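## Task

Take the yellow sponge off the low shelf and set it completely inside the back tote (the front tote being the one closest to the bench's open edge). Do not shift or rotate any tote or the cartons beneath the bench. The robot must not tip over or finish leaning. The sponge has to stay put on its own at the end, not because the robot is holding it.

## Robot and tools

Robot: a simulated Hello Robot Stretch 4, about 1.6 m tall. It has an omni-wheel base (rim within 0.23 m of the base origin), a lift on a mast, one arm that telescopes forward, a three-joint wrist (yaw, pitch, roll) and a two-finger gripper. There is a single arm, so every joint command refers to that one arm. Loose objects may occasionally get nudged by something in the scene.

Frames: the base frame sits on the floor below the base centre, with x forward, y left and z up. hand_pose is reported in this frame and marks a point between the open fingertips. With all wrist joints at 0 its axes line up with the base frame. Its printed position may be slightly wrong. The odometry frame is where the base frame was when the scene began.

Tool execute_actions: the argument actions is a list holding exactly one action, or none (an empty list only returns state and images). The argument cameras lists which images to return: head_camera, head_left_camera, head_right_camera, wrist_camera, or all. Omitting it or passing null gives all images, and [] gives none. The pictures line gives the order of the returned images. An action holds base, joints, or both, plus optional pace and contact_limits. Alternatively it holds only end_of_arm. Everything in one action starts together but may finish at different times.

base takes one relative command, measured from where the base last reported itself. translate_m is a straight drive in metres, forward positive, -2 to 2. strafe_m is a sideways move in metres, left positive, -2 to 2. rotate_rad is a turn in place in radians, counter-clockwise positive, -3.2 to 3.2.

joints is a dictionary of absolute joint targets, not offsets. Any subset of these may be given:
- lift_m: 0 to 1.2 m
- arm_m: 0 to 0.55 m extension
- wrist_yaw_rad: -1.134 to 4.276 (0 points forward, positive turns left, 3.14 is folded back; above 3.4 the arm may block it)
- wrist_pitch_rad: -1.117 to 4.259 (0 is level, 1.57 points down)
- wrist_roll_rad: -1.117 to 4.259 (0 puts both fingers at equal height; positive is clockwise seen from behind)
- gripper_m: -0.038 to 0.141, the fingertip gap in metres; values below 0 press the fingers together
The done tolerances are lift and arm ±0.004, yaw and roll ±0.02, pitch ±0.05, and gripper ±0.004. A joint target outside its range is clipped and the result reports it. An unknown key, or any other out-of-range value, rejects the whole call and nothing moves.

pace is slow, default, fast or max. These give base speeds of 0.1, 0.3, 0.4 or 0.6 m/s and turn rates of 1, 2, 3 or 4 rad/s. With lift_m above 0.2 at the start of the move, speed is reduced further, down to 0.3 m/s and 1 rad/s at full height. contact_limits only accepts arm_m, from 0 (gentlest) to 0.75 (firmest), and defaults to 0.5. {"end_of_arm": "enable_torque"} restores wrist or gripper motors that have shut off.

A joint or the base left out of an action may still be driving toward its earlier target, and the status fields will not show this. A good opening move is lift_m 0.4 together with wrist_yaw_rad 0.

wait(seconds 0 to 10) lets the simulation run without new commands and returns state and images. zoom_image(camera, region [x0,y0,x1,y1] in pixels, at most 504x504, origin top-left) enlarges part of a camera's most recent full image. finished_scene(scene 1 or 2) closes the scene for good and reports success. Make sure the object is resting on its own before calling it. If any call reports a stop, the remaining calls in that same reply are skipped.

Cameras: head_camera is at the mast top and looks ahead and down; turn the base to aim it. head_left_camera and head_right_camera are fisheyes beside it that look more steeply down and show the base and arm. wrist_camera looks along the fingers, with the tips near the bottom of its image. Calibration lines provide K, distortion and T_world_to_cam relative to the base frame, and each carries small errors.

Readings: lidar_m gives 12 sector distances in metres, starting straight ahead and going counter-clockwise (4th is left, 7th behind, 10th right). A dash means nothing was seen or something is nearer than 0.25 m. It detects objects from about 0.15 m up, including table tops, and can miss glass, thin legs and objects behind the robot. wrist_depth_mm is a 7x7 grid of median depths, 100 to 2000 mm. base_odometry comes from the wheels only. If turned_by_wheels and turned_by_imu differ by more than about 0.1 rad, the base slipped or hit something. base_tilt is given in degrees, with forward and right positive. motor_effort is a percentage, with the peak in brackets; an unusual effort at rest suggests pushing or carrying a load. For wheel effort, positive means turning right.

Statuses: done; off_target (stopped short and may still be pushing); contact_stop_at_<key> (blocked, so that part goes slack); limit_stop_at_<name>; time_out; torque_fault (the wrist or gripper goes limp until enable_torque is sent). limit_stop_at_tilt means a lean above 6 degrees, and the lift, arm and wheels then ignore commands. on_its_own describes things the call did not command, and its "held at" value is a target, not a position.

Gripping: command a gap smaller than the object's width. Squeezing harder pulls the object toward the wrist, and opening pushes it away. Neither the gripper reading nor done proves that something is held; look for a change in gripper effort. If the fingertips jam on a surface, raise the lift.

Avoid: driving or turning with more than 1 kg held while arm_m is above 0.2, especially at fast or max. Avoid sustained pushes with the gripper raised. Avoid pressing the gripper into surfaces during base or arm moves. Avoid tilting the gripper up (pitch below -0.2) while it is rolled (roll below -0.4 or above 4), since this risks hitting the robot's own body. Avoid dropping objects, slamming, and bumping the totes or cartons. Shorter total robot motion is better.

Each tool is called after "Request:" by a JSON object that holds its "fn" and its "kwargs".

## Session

Request:
{"fn": "execute_actions", "kwargs": {"actions": []}}

Scene clock: 0.00 s.
base_odometry: x=+0.000 y=+0.000 heading=+0.000 (m, m, rad; odometry frame)
turned_by_wheels: +0.000 (rad since the last result)
turned_by_imu: +0.000 (rad since the last result)
base_tilt: forward=+0.4 right=-0.6 (deg)
lidar_m: 2.37 1.43 0.99 0.94 0.96 2.18 1.61 1.69 2.00 1.23 1.27 1.68
base_status: not commanded
joint_positions: lift_m=+0.263 arm_m=-0.002 wrist_yaw_rad=+3.183 wrist_pitch_rad=-0.005 wrist_roll_rad=+0.011 gripper_m=+0.057
joint_status: not commanded
motor_effort: lift_m=+17 arm_m=-1 wrist_yaw_rad=-1 wrist_pitch_rad=-7 wrist_roll_rad=-1 gripper_m=-2 wheel_0=+0 wheel_1=-1 wheel_2=+0 (%)
hand_pose: x=-0.1225 y=+0.0753 z=+0.4423 quat_wxyz=(-0.021, +0.002, +0.006, +1.000) (m; base frame)
wrist_depth_mm: - 141 209 - - - - / - - 139 - - - - / - 107 139 - - - - / - 116 139 - - - - / 189 141 - - - - - / 206 1808 1708 1618 209 1618 1537 / 204 1229 1098 1138 1118 1008 1078
pictures: head_camera, head_left_camera, head_right_camera, wrist_camera
camera_calibration (this result's frames):
wrist_camera: T_world_to_cam=[[-0.0833632, 0.995664, -0.0412797, -0.0553046], [-0.0252679, -0.0435225, -0.998733, 0.503735], [-0.996199, -0.0822145, 0.0287866, 0.0960746], [0, 0, 0, 1]] pos_world=[0.103827, 0.0848873, 0.498048]
Images, in order (width x height): head_camera 420x560, head_left_camera 420x672, head_right_camera 420x672, wrist_camera 616x392.

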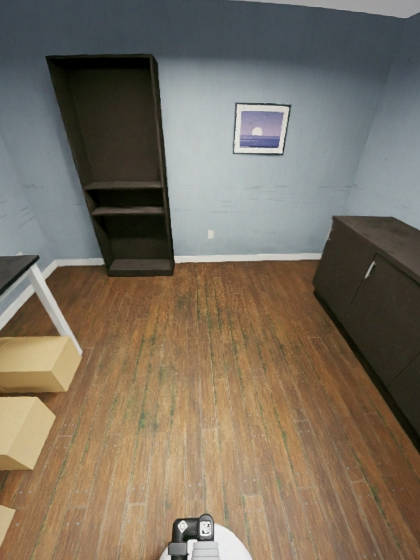

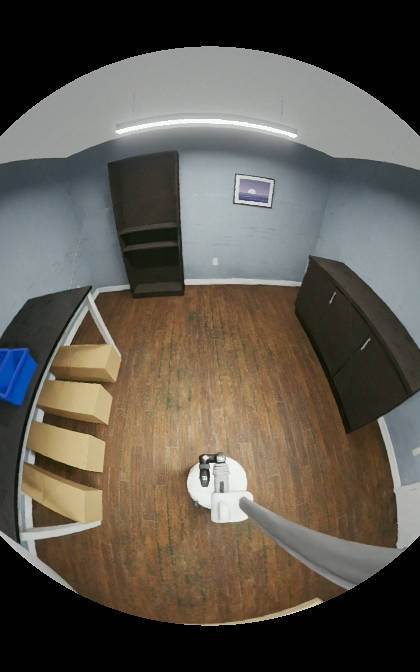

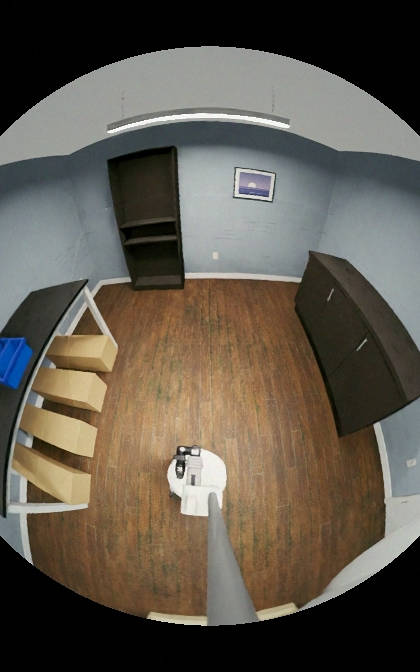

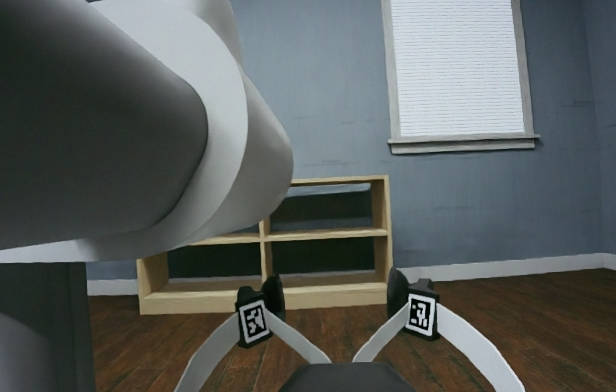

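Request:
{"fn": "execute_actions", "kwargs": {"actions": [{"base": {"rotate_rad": 1.57}, "joints": {"lift_m": 0.4, "wrist_yaw_rad": 0}}], "cameras": ["head_camera", "head_left_camera"]}}

Request:
{"fn": "execute_actions", "kwargs": {"actions": [{"base": {"rotate_rad": 1.6}}], "cameras": ["head_camera", "wrist_camera"]}}

Scene clock: 11.43 s.
base_odometry: x=+0.000 y=+0.000 heading=+1.569 (m, m, rad; odometry frame)
turned_by_wheels: +1.569 (rad since the last result)
turned_by_imu: +1.585 (rad since the last result)
base_tilt: forward=+0.3 right=-0.5 (deg)
lidar_m: 0.91 0.96 2.16 1.65 1.71 2.02 1.23 1.27 1.69 2.35 1.41 1.00
base_status: done
joint_positions: lift_m=+0.400 arm_m=-0.002 wrist_yaw_rad=+0.000 wrist_pitch_rad=-0.005 wrist_roll_rad=+0.011 gripper_m=+0.057
joint_status: all done
motor_effort: lift_m=+23(27) arm_m=-1(1) wrist_yaw_rad=-2(8) wrist_pitch_rad=-7(6) wrist_roll_rad=-1(1) gripper_m=+1(3) wheel_0=-1(7) wheel_1=-3(9) wheel_2=-3(12) (%)
hand_pose: x=+0.4579 y=-0.0873 z=+0.5792 quat_wxyz=(+1.000, +0.006, -0.002, +0.000) (m; base frame)
wrist_depth_mm: 1661 1708 1708 1708 809 1708 1756 / 768 750 759 768 759 778 778 / 788 1281 1537 1537 1576 1661 1661 / 1661 1661 1708 1708 1708 1708 1708 / 1708 1661 1661 1708 1708 1708 1708 / 1618 1708 1229 1160 209 1182 1205 / 778 891 917 842 1098 778 768
pictures: head_camera, head_left_camera
Images, in order (width x height): head_camera 420x560, head_left_camera 420x672.

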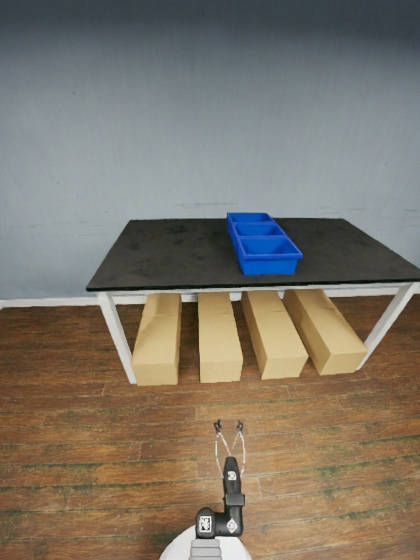

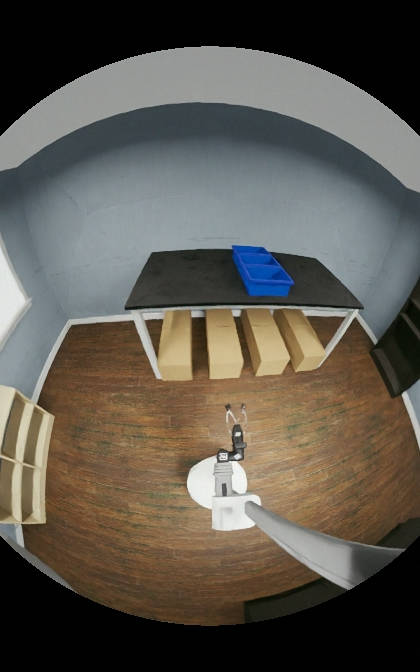

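Scene clock: 13.50 s.
base_odometry: x=+0.000 y=+0.000 heading=-3.115 (m, m, rad; odometry frame)
turned_by_wheels: +1.599 (rad since the last result)
turned_by_imu: +1.614 (rad since the last result)
base_tilt: forward=+0.3 right=-0.5 (deg)
lidar_m: 1.64 1.71 1.98 1.24 1.29 1.76 2.37 1.36 0.99 0.93 0.98 2.14
base_status: done
joint_positions: lift_m=+0.400 arm_m=-0.002 wrist_yaw_rad=+0.000 wrist_pitch_rad=-0.005 wrist_roll_rad=+0.011 gripper_m=+0.057
joint_status: not commanded
motor_effort: lift_m=+21(23) arm_m=-1(1) wrist_yaw_rad=-2(2) wrist_pitch_rad=-5(7) wrist_roll_rad=+0(1) gripper_m=-3(4) wheel_0=-4(6) wheel_1=-4(8) wheel_2=-4(11) (%)
hand_pose: x=+0.4579 y=-0.0874 z=+0.5793 quat_wxyz=(+1.000, +0.006, -0.002, +0.000) (m; base frame)
wrist_depth_mm: 1921 1921 1921 1921 1921 1863 1863 / 1983 1863 1921 1983 1863 1863 1921 / 1983 1808 1921 1921 1921 1921 1808 / 1921 1863 1863 1863 1921 1983 1863 / 1921 1618 1921 1921 1921 1921 1921 / 1921 1756 1618 1808 210 1808 1863 / 1576 1430 1366 1499 1397 1255 1366
pictures: head_camera, wrist_camera
camera_calibration (this result's frames):
wrist_camera: T_world_to_cam=[[0.0419429, -0.998267, -0.0412797, -0.0708747], [0.0270507, 0.0424356, -0.998733, 0.63171], [0.998754, 0.0407732, 0.0287837, -0.245801], [0, 0, 0, 1]] pos_world=[0.23138, -0.0875367, 0.635059]
Images, in order (width x height): head_camera 420x560, wrist_camera 616x392.

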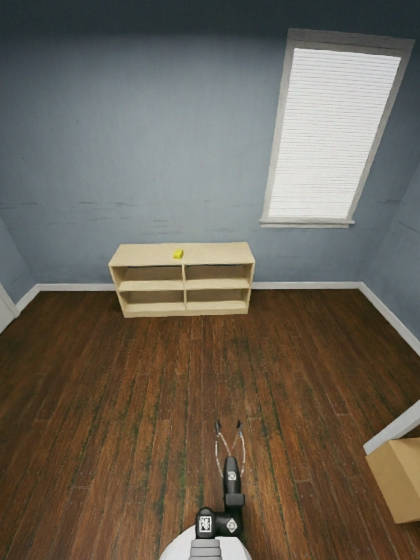

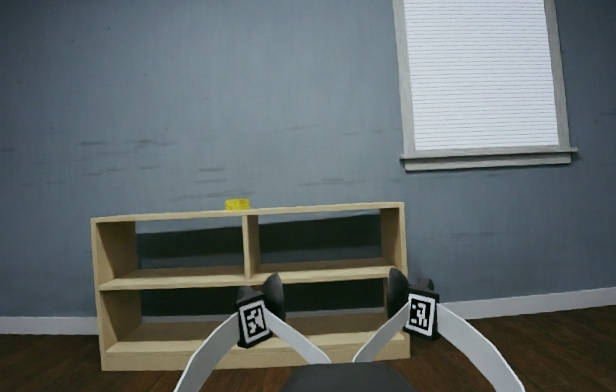

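Request:
{"fn": "execute_actions", "kwargs": {"actions": [{"base": {"strafe_m": 0.35}, "joints": {"gripper_m": 0.13, "wrist_pitch_rad": 1.57, "lift_m": 0.45}, "pace": "fast"}], "cameras": []}}

Request:
{"fn": "execute_actions", "kwargs": {"actions": [{"base": {"translate_m": 1.2}, "joints": {"lift_m": 0.82, "arm_m": 0.3}, "pace": "fast"}], "cameras": ["head_camera", "wrist_camera"]}}

Scene clock: 22.10 s.
base_odometry: x=+0.009 y=-0.350 heading=-3.115 (m, m, rad; odometry frame)
turned_by_wheels: +0.000 (rad since the last result)
turned_by_imu: +0.003 (rad since the last result)
base_tilt: forward=+0.4 right=-0.6 (deg)
lidar_m: 1.63 1.68 1.62 0.89 0.93 1.27 2.60 2.45 1.35 1.29 1.34 1.72
base_status: done
joint_positions: lift_m=+0.450 arm_m=-0.002 wrist_yaw_rad=+0.000 wrist_pitch_rad=+1.570 wrist_roll_rad=+0.011 gripper_m=+0.130
joint_status: all done
motor_effort: lift_m=+22(25) arm_m=-1(1) wrist_yaw_rad=+0(0) wrist_pitch_rad=-1(4) wrist_roll_rad=-1(1) gripper_m=+1(6) wheel_0=+2(11) wheel_1=-2(13) wheel_2=+0(2) (%)
hand_pose: x=+0.1697 y=-0.0874 z=+0.3394 quat_wxyz=(+0.707, +0.004, +0.707, -0.004) (m; base frame)
wrist_depth_mm: 585 591 574 564 564 559 549 / 591 580 580 569 564 549 549 / 585 574 580 564 559 554 549 / 591 580 574 564 564 554 544 / 591 574 362 353 559 549 549 / 591 359 214 347 345 196 554 / 591 359 349 347 345 554 544
pictures: none
No camera images: the call's "cameras" was empty. Leave "cameras" out to get every camera's image.

Scene clock: 26.40 s.
base_odometry: x=-1.190 y=-0.382 heading=-3.114 (m, m, rad; odometry frame)
turned_by_wheels: +0.000 (rad since the last result)
turned_by_imu: -0.003 (rad since the last result)
base_tilt: forward=+0.4 right=-0.6 (deg)
lidar_m: 0.43 0.45 0.58 1.54 1.58 1.64 3.74 1.83 1.45 2.19 0.66 0.47
base_status: done
joint_positions: lift_m=+0.820 arm_m=+0.299 wrist_yaw_rad=+0.000 wrist_pitch_rad=+1.570 wrist_roll_rad=+0.011 gripper_m=+0.130
joint_status: all done
motor_effort: lift_m=+23(27) arm_m=+4(1) wrist_yaw_rad=-1(1) wrist_pitch_rad=+1(1) wrist_roll_rad=-1(1) gripper_m=-1(0) wheel_0=+0(8) wheel_1=+2(8) wheel_2=+0(15) (%)
hand_pose: x=+0.4705 y=-0.0874 z=+0.7093 quat_wxyz=(+0.707, +0.004, +0.707, -0.004) (m; base frame)
wrist_depth_mm: 336 330 327 322 322 315 314 / 334 332 327 324 320 315 315 / 334 332 327 324 274 317 314 / 336 332 324 278 317 315 310 / 336 327 327 324 319 315 312 / 336 332 214 931 946 197 917 / 976 976 960 732 931 904 904
pictures: head_camera, wrist_camera
camera_calibration (this result's frames):
wrist_camera: T_world_to_cam=[[-0.0412548, -0.998282, -0.0416143, -0.026704], [-0.998839, 0.0422437, -0.02317, 0.551869], [0.0248881, 0.0406101, -0.998865, 0.925023], [0, 0, 0, 1]] pos_world=[0.527104, -0.0875365, 0.935649]
Images, in order (width x height): head_camera 420x560, wrist_camera 616x392.

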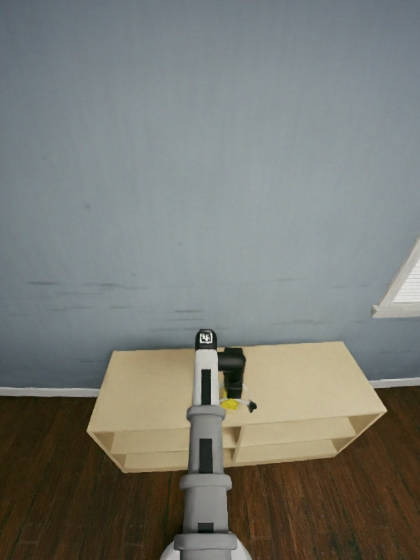

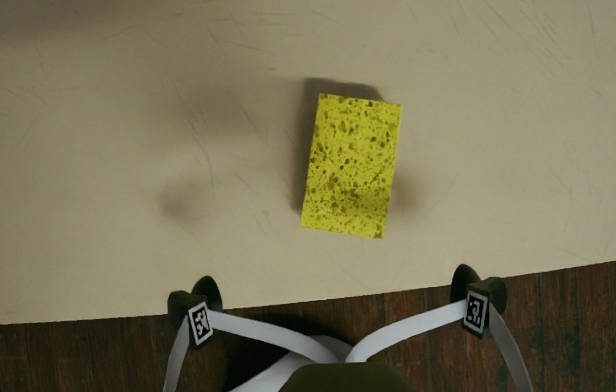

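Request:
{"fn": "execute_actions", "kwargs": {"actions": [{"base": {"strafe_m": -0.018}, "joints": {"arm_m": 0.382, "wrist_roll_rad": 0.14}}], "cameras": []}}

Request:
{"fn": "execute_actions", "kwargs": {"actions": [{"joints": {"lift_m": 0.752}}], "cameras": ["wrist_camera"]}}

Scene clock: 33.73 s.
base_odometry: x=-1.191 y=-0.364 heading=-3.115 (m, m, rad; odometry frame)
turned_by_wheels: +0.000 (rad since the last result)
turned_by_imu: +0.001 (rad since the last result)
base_tilt: forward=+0.3 right=-0.6 (deg)
lidar_m: 0.41 0.44 0.58 1.54 1.59 1.65 3.73 1.81 1.44 2.17 0.66 0.47
base_status: done
joint_positions: lift_m=+0.820 arm_m=+0.381 wrist_yaw_rad=+0.000 wrist_pitch_rad=+1.570 wrist_roll_rad=+0.140 gripper_m=+0.130
joint_status: all done
motor_effort: lift_m=+23(23) arm_m=+4(3) wrist_yaw_rad=-1(1) wrist_pitch_rad=+0(1) wrist_roll_rad=+1(2) gripper_m=-4(1) wheel_0=-1(5) wheel_1=-2(8) wheel_2=+0(0) (%)
hand_pose: x=+0.5524 y=-0.0874 z=+0.7093 quat_wxyz=(+0.706, +0.049, +0.705, -0.049) (m; base frame)
wrist_depth_mm: 410 329 327 324 319 315 314 / 334 332 327 324 319 317 314 / 334 330 325 325 319 319 312 / 332 329 325 320 317 317 314 / 336 327 325 276 317 314 314 / 332 329 215 277 315 195 312 / 334 330 325 274 315 319 931
pictures: none
No camera images: the call's "cameras" was empty. Leave "cameras" out to get every camera's image.

Scene clock: 34.97 s.
base_odometry: x=-1.191 y=-0.364 heading=-3.115 (m, m, rad; odometry frame)
turned_by_wheels: +0.000 (rad since the last result)
turned_by_imu: +0.000 (rad since the last result)
base_tilt: forward=+0.3 right=-0.6 (deg)
lidar_m: 0.43 0.46 0.59 1.54 1.62 1.66 3.73 1.83 1.44 2.16 0.66 0.44
base_status: not commanded
joint_positions: lift_m=+0.752 arm_m=+0.381 wrist_yaw_rad=+0.000 wrist_pitch_rad=+1.570 wrist_roll_rad=+0.140 gripper_m=+0.130
joint_status: all done
motor_effort: lift_m=+13(21) arm_m=+4(4) wrist_yaw_rad=-1(1) wrist_pitch_rad=+0(0) wrist_roll_rad=+1(0) gripper_m=-2(2) wheel_0=-1(1) wheel_1=-2(2) wheel_2=+0(0) (%)
hand_pose: x=+0.5524 y=-0.0874 z=+0.6421 quat_wxyz=(+0.706, +0.049, +0.705, -0.049) (m; base frame)
wrist_depth_mm: 265 260 259 256 253 249 248 / 264 262 257 254 253 250 247 / 264 260 256 253 253 248 247 / 263 260 257 254 252 249 247 / 264 259 257 209 250 249 247 / 263 259 214 209 207 196 246 / 264 259 257 207 249 248 245
pictures: wrist_camera
camera_calibration (this result's frames):
wrist_camera: T_world_to_cam=[[-0.168619, -0.984798, -0.0417183, 0.0454835], [-0.985231, 0.169671, -0.0230746, 0.6357], [0.0298022, 0.0372113, -0.998863, 0.852853], [0, 0, 0, 1]] pos_world=[0.608564, -0.0948036, 0.86845]
Images, in order (width x height): wrist_camera 616x392.

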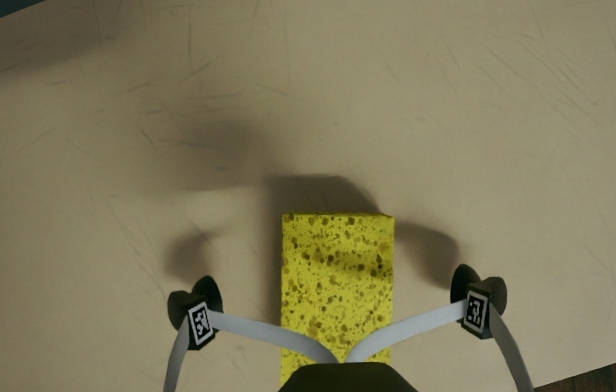

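Request:
{"fn": "execute_actions", "kwargs": {"actions": [{"joints": {"gripper_m": 0.03}}], "cameras": []}}

Request:
{"fn": "execute_actions", "kwargs": {"actions": [{"joints": {"lift_m": 0.82}, "pace": "fast"}], "cameras": ["wrist_camera"]}}

Scene clock: 41.17 s.
base_odometry: x=-1.191 y=-0.364 heading=-3.115 (m, m, rad; odometry frame)
turned_by_wheels: +0.000 (rad since the last result)
turned_by_imu: +0.001 (rad since the last result)
base_tilt: forward=+0.4 right=-0.6 (deg)
lidar_m: 0.42 0.44 0.60 1.54 1.63 1.65 3.72 1.82 1.45 2.17 0.67 0.45
base_status: not commanded
joint_positions: lift_m=+0.752 arm_m=+0.381 wrist_yaw_rad=+0.000 wrist_pitch_rad=+1.570 wrist_roll_rad=+0.140 gripper_m=+0.030
joint_status: all done
motor_effort: lift_m=+13(13) arm_m=+4(4) wrist_yaw_rad=-1(1) wrist_pitch_rad=+1(0) wrist_roll_rad=+0(1) gripper_m=-17(14) wheel_0=-1(1) wheel_1=-2(2) wheel_2=+0(0) (%)
hand_pose: x=+0.5524 y=-0.0874 z=+0.6421 quat_wxyz=(+0.706, +0.049, +0.705, -0.049) (m; base frame)
wrist_depth_mm: 265 260 257 255 253 248 247 / 266 260 258 255 254 249 248 / 264 260 258 255 252 250 247 / 264 262 257 255 252 249 248 / 264 262 257 199 251 249 246 / 265 258 257 200 198 247 246 / 263 260 255 198 250 211 247
pictures: none
No camera images: the call's "cameras" was empty. Leave "cameras" out to get every camera's image.

Scene clock: 42.20 s.
base_odometry: x=-1.191 y=-0.364 heading=-3.115 (m, m, rad; odometry frame)
turned_by_wheels: +0.000 (rad since the last result)
turned_by_imu: +0.000 (rad since the last result)
base_tilt: forward=+0.3 right=-0.6 (deg)
lidar_m: 0.42 0.44 0.59 1.55 1.61 1.65 3.72 1.82 1.45 2.17 0.66 0.46
base_status: not commanded
joint_positions: lift_m=+0.820 arm_m=+0.381 wrist_yaw_rad=+0.000 wrist_pitch_rad=+1.570 wrist_roll_rad=+0.140 gripper_m=+0.030
joint_status: all done
motor_effort: lift_m=+23(26) arm_m=+4(4) wrist_yaw_rad=-1(1) wrist_pitch_rad=+0(1) wrist_roll_rad=+0(0) gripper_m=-10(15) wheel_0=-1(1) wheel_1=-2(2) wheel_2=+0(0) (%)
hand_pose: x=+0.5524 y=-0.0874 z=+0.7093 quat_wxyz=(+0.706, +0.049, +0.705, -0.049) (m; base frame)
wrist_depth_mm: 410 329 329 324 320 317 312 / 332 330 329 324 320 315 312 / 334 332 327 324 319 317 312 / 334 332 327 324 320 314 315 / 332 330 325 199 317 315 310 / 332 329 324 199 198 312 312 / 332 332 324 199 317 243 917
pictures: wrist_camera
camera_calibration (this result's frames):
wrist_camera: T_world_to_cam=[[-0.16862, -0.984798, -0.0417183, 0.0482863], [-0.985231, 0.169671, -0.0230746, 0.637254], [0.0298022, 0.0372113, -0.998863, 0.919943], [0, 0, 0, 1]] pos_world=[0.608568, -0.0948037, 0.935616]
Images, in order (width x height): wrist_camera 616x392.

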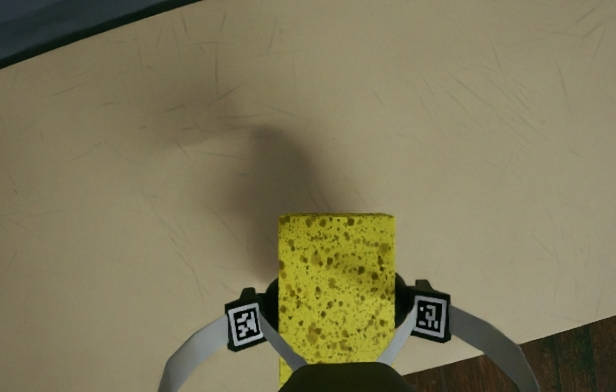

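Request:
{"fn": "execute_actions", "kwargs": {"actions": [{"base": {"translate_m": -1.53}, "joints": {"arm_m": 0.05, "wrist_roll_rad": 0.0}, "pace": "fast"}], "cameras": []}}

Request:
{"fn": "execute_actions", "kwargs": {"actions": [{"base": {"rotate_rad": -1.515}, "joints": {"lift_m": 1.0}}], "cameras": ["head_camera", "head_left_camera", "head_right_camera"]}}

Scene clock: 64.73 s.
base_odometry: x=+0.339 y=-0.323 heading=-3.115 (m, m, rad; odometry frame)
turned_by_wheels: +0.000 (rad since the last result)
turned_by_imu: +0.006 (rad since the last result)
base_tilt: forward=+0.4 right=-0.6 (deg)
lidar_m: 1.95 2.23 1.63 0.89 0.94 1.30 2.37 2.13 1.35 1.28 1.35 2.08
base_status: done
joint_positions: lift_m=+0.820 arm_m=+0.051 wrist_yaw_rad=+0.000 wrist_pitch_rad=+1.570 wrist_roll_rad=+0.000 gripper_m=+0.030
joint_status: all done
motor_effort: lift_m=+23(23) arm_m=-4(5) wrist_yaw_rad=+0(2) wrist_pitch_rad=+0(1) wrist_roll_rad=-2(4) gripper_m=-15(15) wheel_0=-2(7) wheel_1=-2(9) wheel_2=+2(14) (%)
hand_pose: x=+0.2218 y=-0.0874 z=+0.7094 quat_wxyz=(+0.707, +0.000, +0.707, +0.000) (m; base frame)
wrist_depth_mm: 991 976 960 946 931 917 904 / 960 976 960 946 946 931 917 / 976 976 960 946 946 946 917 / 976 960 960 931 931 931 917 / 960 960 960 199 917 931 917 / 976 946 732 200 198 904 891 / 991 976 732 198 917 549 917
pictures: none
No camera images: the call's "cameras" was empty. Leave "cameras" out to get every camera's image.

Scene clock: 66.77 s.
base_odometry: x=+0.339 y=-0.323 heading=+1.654 (m, m, rad; odometry frame)
turned_by_wheels: -1.514 (rad since the last result)
turned_by_imu: -1.528 (rad since the last result)
base_tilt: forward=+0.3 right=-0.6 (deg)
lidar_m: 1.28 1.34 2.07 1.96 2.13 1.61 0.90 0.95 1.36 2.14 2.14 1.32
base_status: done
joint_positions: lift_m=+1.000 arm_m=+0.051 wrist_yaw_rad=+0.000 wrist_pitch_rad=+1.570 wrist_roll_rad=+0.000 gripper_m=+0.030
joint_status: all done
motor_effort: lift_m=+23(24) arm_m=-4(4) wrist_yaw_rad=-1(0) wrist_pitch_rad=-1(1) wrist_roll_rad=-2(2) gripper_m=-15(15) wheel_0=+3(9) wheel_1=+4(10) wheel_2=+4(10) (%)
hand_pose: x=+0.2218 y=-0.0874 z=+0.8893 quat_wxyz=(+0.707, +0.000, +0.707, +0.000) (m; base frame)
wrist_depth_mm: 1182 1160 1118 1138 1098 1098 1098 / 1182 1182 1138 1118 1098 1118 1078 / 1138 1138 1138 1118 1138 1118 1098 / 1160 1160 1118 1138 1098 1118 1118 / 1182 1182 1160 199 1118 1078 1098 / 1160 1160 917 200 198 1098 1098 / 1182 1182 917 198 1098 634 1078
pictures: head_camera, head_left_camera, head_right_camera
Images, in order (width x height): head_camera 420x560, head_left_camera 420x672, head_right_camera 420x672.

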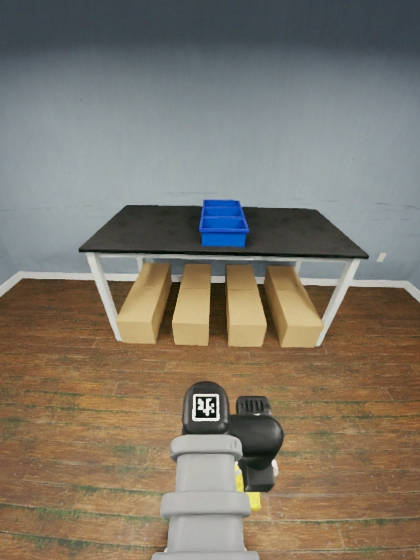

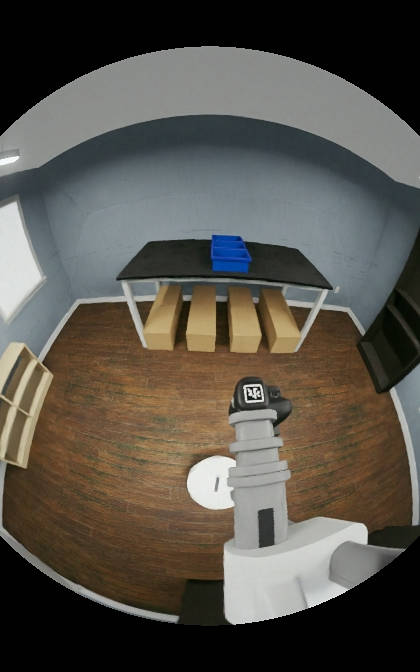

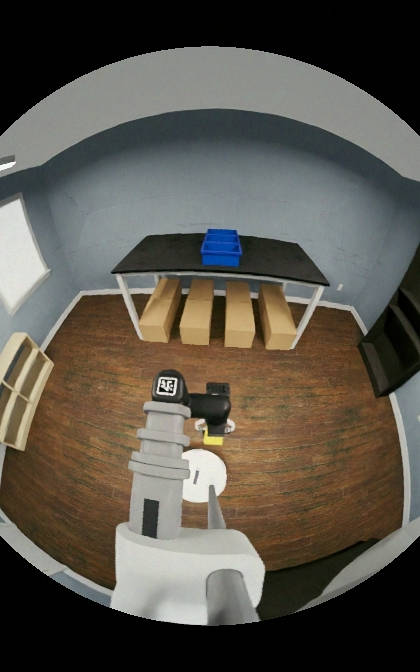

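Request:
{"fn": "execute_actions", "kwargs": {"actions": [{"base": {"translate_m": 0.97}, "joints": {"lift_m": 1.2}, "pace": "fast"}], "cameras": ["head_left_camera", "head_right_camera", "wrist_camera"]}}

Scene clock: 74.57 s.
base_odometry: x=+0.258 y=+0.643 heading=+1.654 (m, m, rad; odometry frame)
turned_by_wheels: +0.000 (rad since the last result)
turned_by_imu: -0.001 (rad since the last result)
base_tilt: forward=+0.4 right=-0.6 (deg)
lidar_m: 0.30 0.33 0.48 1.97 2.04 2.61 1.89 1.97 2.47 2.06 0.42 0.33
base_status: done
joint_positions: lift_m=+1.200 arm_m=+0.051 wrist_yaw_rad=+0.000 wrist_pitch_rad=+1.570 wrist_roll_rad=+0.000 gripper_m=+0.030
joint_status: all done
motor_effort: lift_m=+23(24) arm_m=-4(4) wrist_yaw_rad=-1(1) wrist_pitch_rad=+0(1) wrist_roll_rad=-2(2) gripper_m=-16(18) wheel_0=+2(7) wheel_1=+2(8) wheel_2=-3(13) (%)
hand_pose: x=+0.2218 y=-0.0874 z=+1.0893 quat_wxyz=(+0.707, +0.000, +0.707, +0.000) (m; base frame)
wrist_depth_mm: 415 415 402 399 394 325 392 / 415 410 294 343 349 389 389 / 415 410 404 402 397 394 389 / 1397 1366 1308 1366 1308 1308 1336 / 1397 1397 1336 200 1336 1308 1255 / 1397 1308 1366 200 198 1336 1308 / 1397 1366 1336 198 1308 732 1308
pictures: head_left_camera, head_right_camera, wrist_camera
camera_calibration (this result's frames):
wrist_camera: T_world_to_cam=[[-0.0304063, -0.998672, -0.0415981, -0.0236088], [-0.999243, 0.0313807, -0.0229744, 0.311184], [0.0242492, 0.0408681, -0.99887, 1.31095], [0, 0, 0, 1]] pos_world=[0.278441, -0.0869187, 1.31564]
Images, in order (width x height): head_left_camera 420x672, head_right_camera 420x672, wrist_camera 616x392.

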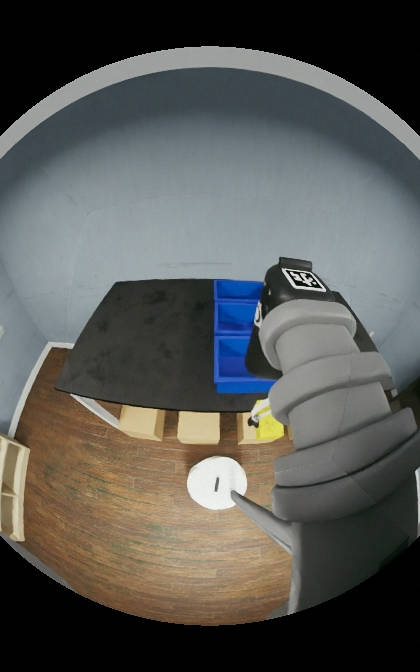

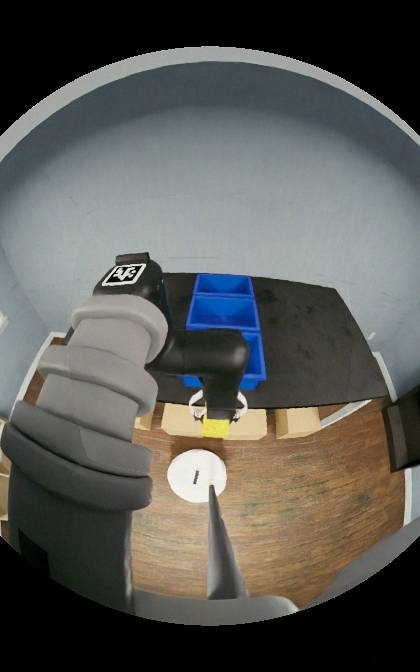

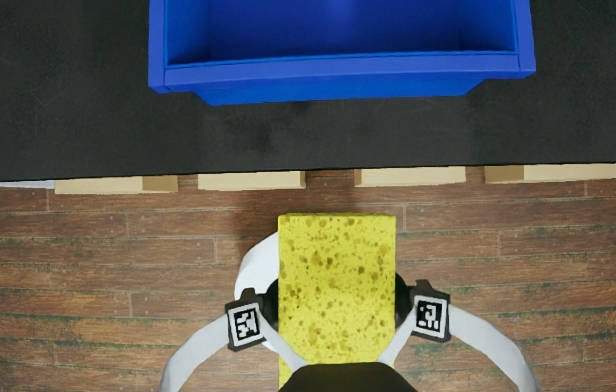

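Request:
{"fn": "execute_actions", "kwargs": {"actions": [{"joints": {"arm_m": 0.55, "wrist_pitch_rad": 0.9}, "contact_limits": {"arm_m": 0.2}}], "cameras": ["head_left_camera", "head_right_camera", "wrist_camera"]}}

Scene clock: 82.17 s.
base_odometry: x=+0.258 y=+0.643 heading=+1.654 (m, m, rad; odometry frame)
turned_by_wheels: +0.000 (rad since the last result)
turned_by_imu: +0.001 (rad since the last result)
base_tilt: forward=+0.4 right=-0.6 (deg)
lidar_m: 0.30 0.34 0.46 1.98 2.04 2.61 1.89 1.99 2.45 2.07 0.43 0.32
base_status: not commanded
joint_positions: lift_m=+1.200 arm_m=+0.548 wrist_yaw_rad=+0.000 wrist_pitch_rad=+0.901 wrist_roll_rad=+0.000 gripper_m=+0.030
joint_status: all done
joint sent to its limit — the command would take arm_m past its upper limit, so that joint was sent only as far as its limit.
motor_effort: lift_m=+23(23) arm_m=+4(3) wrist_yaw_rad=-1(1) wrist_pitch_rad=-4(9) wrist_roll_rad=-2(2) gripper_m=-14(17) wheel_0=+2(2) wheel_1=+2(2) wheel_2=-3(3) (%)
contact_limits: arm_m 0.2
hand_pose: x=+0.8976 y=-0.0874 z=+1.1516 quat_wxyz=(+0.900, +0.000, +0.436, +0.000) (m; base frame)
wrist_depth_mm: 452 449 452 449 449 442 442 / 504 508 512 512 512 500 496 / 603 585 597 597 585 580 574 / 615 603 585 569 574 559 549 / 539 535 512 200 370 389 488 / 488 477 359 200 198 330 442 / 442 433 307 199 402 240 402
pictures: head_left_camera, head_right_camera, wrist_camera
camera_calibration (this result's frames):
wrist_camera: T_world_to_cam=[[0.00223485, -0.998676, -0.0513983, -0.0184493], [-0.769759, 0.0310913, -0.637577, 1.48966], [0.638331, 0.0409892, -0.76867, 0.540498], [0, 0, 0, 1]] pos_world=[0.801705, -0.086895, 1.36429]
Images, in order (width x height): head_left_camera 420x672, head_right_camera 420x672, wrist_camera 616x392.

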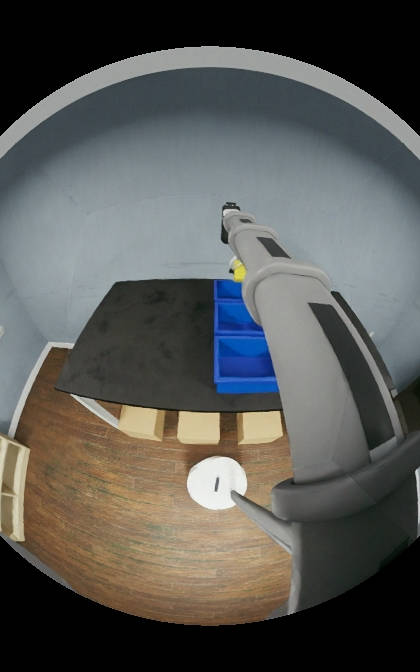

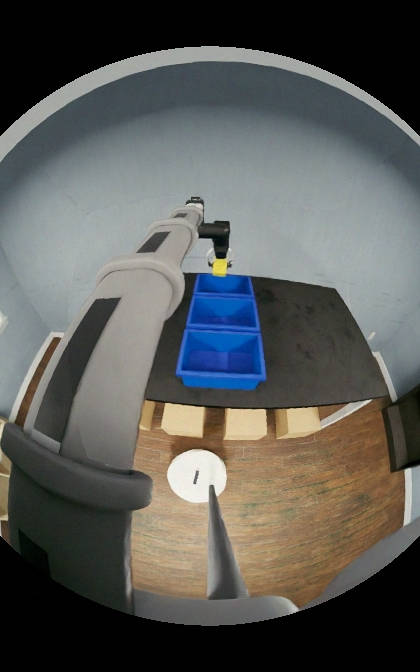

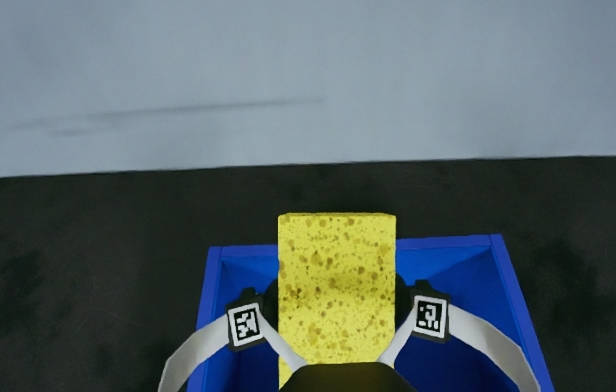

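Request:
{"fn": "execute_actions", "kwargs": {"actions": [{"joints": {"lift_m": 1.055}}], "cameras": ["head_right_camera", "wrist_camera"]}}

Scene clock: 93.13 s.
base_odometry: x=+0.258 y=+0.643 heading=+1.654 (m, m, rad; odometry frame)
turned_by_wheels: +0.000 (rad since the last result)
turned_by_imu: +0.001 (rad since the last result)
base_tilt: forward=+0.4 right=-0.6 (deg)
lidar_m: 0.29 0.32 0.47 1.97 2.04 2.62 1.88 1.99 2.45 2.06 0.43 0.32
base_status: not commanded
joint_positions: lift_m=+1.055 arm_m=+0.548 wrist_yaw_rad=+0.000 wrist_pitch_rad=+0.901 wrist_roll_rad=+0.000 gripper_m=+0.030
joint_status: all done
motor_effort: lift_m=+13(22) arm_m=+4(4) wrist_yaw_rad=-1(1) wrist_pitch_rad=-4(4) wrist_roll_rad=-1(1) gripper_m=-18(13) wheel_0=+3(2) wheel_1=+2(2) wheel_2=-3(3) (%)
hand_pose: x=+0.8976 y=-0.0874 z=+1.0074 quat_wxyz=(+0.900, +0.000, +0.436, +0.000) (m; base frame)
wrist_depth_mm: 449 452 449 449 449 445 442 / 504 504 500 492 488 477 473 / 477 469 449 267 268 263 260 / 413 397 296 287 300 301 263 / 362 249 336 200 324 327 265 / 327 211 265 200 198 297 267 / 298 188 278 198 268 220 267
pictures: head_right_camera, wrist_camera
camera_calibration (this result's frames):
wrist_camera: T_world_to_cam=[[0.0022349, -0.998676, -0.0513982, -0.0258612], [-0.769759, 0.0310912, -0.637577, 1.39772], [0.638331, 0.0409892, -0.76867, 0.429652], [0, 0, 0, 1]] pos_world=[0.801708, -0.086895, 1.22009]
Images, in order (width x height): head_right_camera 420x672, wrist_camera 616x392.

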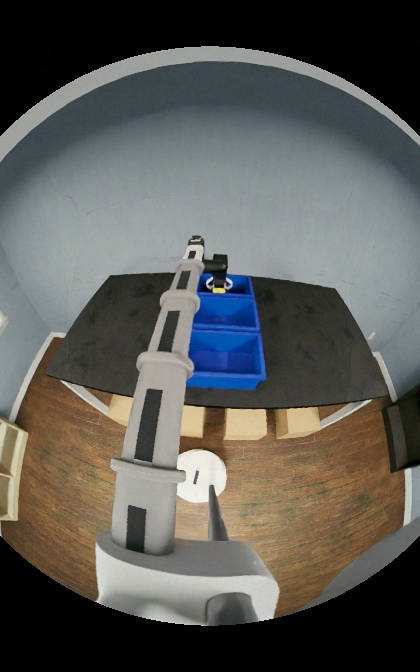

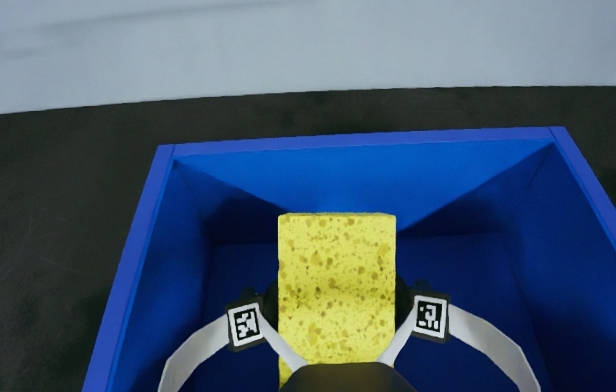

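Request:
{"fn": "execute_actions", "kwargs": {"actions": [{"joints": {"gripper_m": 0.1}}], "cameras": ["wrist_camera"]}}

Request:
{"fn": "execute_actions", "kwargs": {"actions": [{"joints": {"lift_m": 1.2}, "pace": "fast"}], "cameras": ["wrist_camera", "head_right_camera"]}}

Scene clock: 98.27 s.
base_odometry: x=+0.258 y=+0.643 heading=+1.654 (m, m, rad; odometry frame)
turned_by_wheels: +0.000 (rad since the last result)
turned_by_imu: +0.001 (rad since the last result)
base_tilt: forward=+0.3 right=-0.6 (deg)
lidar_m: 0.30 0.33 0.48 1.99 2.03 2.63 1.90 1.99 2.45 2.07 0.42 0.30
base_status: not commanded
joint_positions: lift_m=+1.055 arm_m=+0.548 wrist_yaw_rad=+0.000 wrist_pitch_rad=+0.901 wrist_roll_rad=+0.000 gripper_m=+0.100
joint_status: all done
motor_effort: lift_m=+13(14) arm_m=+4(4) wrist_yaw_rad=-1(2) wrist_pitch_rad=-4(4) wrist_roll_rad=-2(1) gripper_m=+1(20) wheel_0=+2(2) wheel_1=+2(2) wheel_2=-3(3) (%)
hand_pose: x=+0.8976 y=-0.0874 z=+1.0074 quat_wxyz=(+0.900, +0.000, +0.436, +0.000) (m; base frame)
wrist_depth_mm: 449 449 452 449 445 439 442 / 508 508 496 496 488 480 469 / 477 462 455 267 268 264 259 / 413 397 298 298 298 298 263 / 362 248 336 330 330 327 265 / 325 211 216 270 266 283 266 / 298 190 281 171 246 272 265
pictures: wrist_camera
camera_calibration (this result's frames):
wrist_camera: T_world_to_cam=[[0.00223486, -0.998676, -0.0513983, -0.0258612], [-0.769759, 0.0310912, -0.637577, 1.39772], [0.638331, 0.0409892, -0.76867, 0.429652], [0, 0, 0, 1]] pos_world=[0.801708, -0.086895, 1.22009]
Images, in order (width x height): wrist_camera 616x392.

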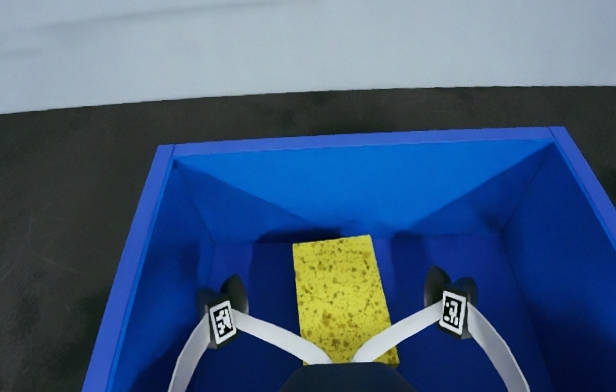

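Scene clock: 99.63 s.
base_odometry: x=+0.258 y=+0.643 heading=+1.654 (m, m, rad; odometry frame)
turned_by_wheels: +0.000 (rad since the last result)
turned_by_imu: +0.000 (rad since the last result)
base_tilt: forward=+0.4 right=-0.6 (deg)
lidar_m: 0.30 0.32 0.46 1.99 2.05 2.60 1.89 1.98 2.47 2.05 0.42 0.31
base_status: not commanded
joint_positions: lift_m=+1.200 arm_m=+0.548 wrist_yaw_rad=+0.000 wrist_pitch_rad=+0.901 wrist_roll_rad=+0.000 gripper_m=+0.100
joint_status: all done
motor_effort: lift_m=+23(27) arm_m=+4(4) wrist_yaw_rad=-1(2) wrist_pitch_rad=-2(4) wrist_roll_rad=-2(2) gripper_m=+1(2) wheel_0=+2(2) wheel_1=+3(2) wheel_2=-3(3) (%)
hand_pose: x=+0.8976 y=-0.0874 z=+1.1516 quat_wxyz=(+0.900, +0.000, +0.436, +0.000) (m; base frame)
wrist_depth_mm: 449 452 452 452 449 449 445 / 504 517 508 508 508 500 504 / 591 591 591 591 591 585 585 / 615 597 585 574 564 554 549 / 539 530 512 407 387 389 492 / 484 480 216 430 436 312 442 / 439 436 347 173 402 384 397
pictures: head_right_camera, wrist_camera
camera_calibration (this result's frames):
wrist_camera: T_world_to_cam=[[0.00223382, -0.998676, -0.0513984, -0.0184496], [-0.769759, 0.0310921, -0.637577, 1.48965], [0.638331, 0.0409886, -0.76867, 0.540477], [0, 0, 0, 1]] pos_world=[0.801712, -0.0868951, 1.36427]
Images, in order (width x height): head_right_camera 420x672, wrist_camera 616x392.

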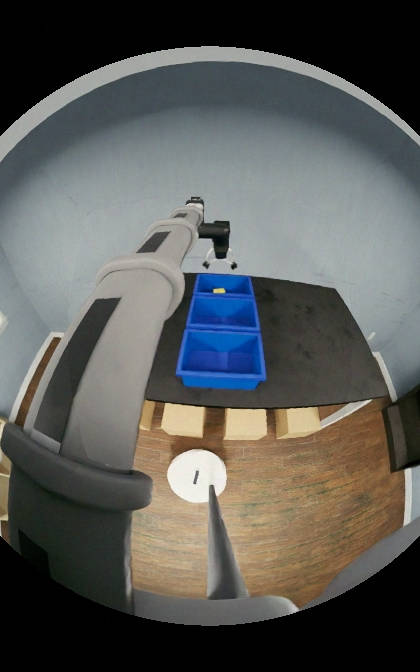

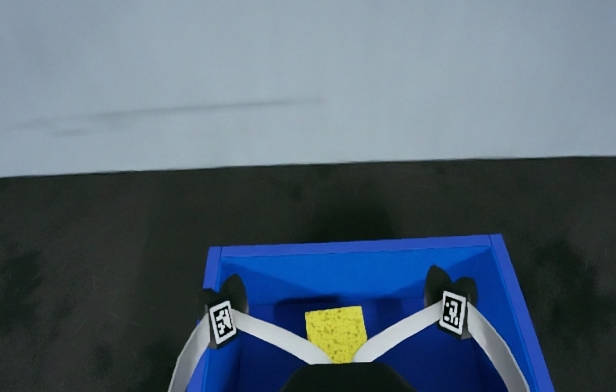

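Request:
{"fn": "finished_scene", "kwargs": {"scene": 2}}

The scene is finished: the task was done.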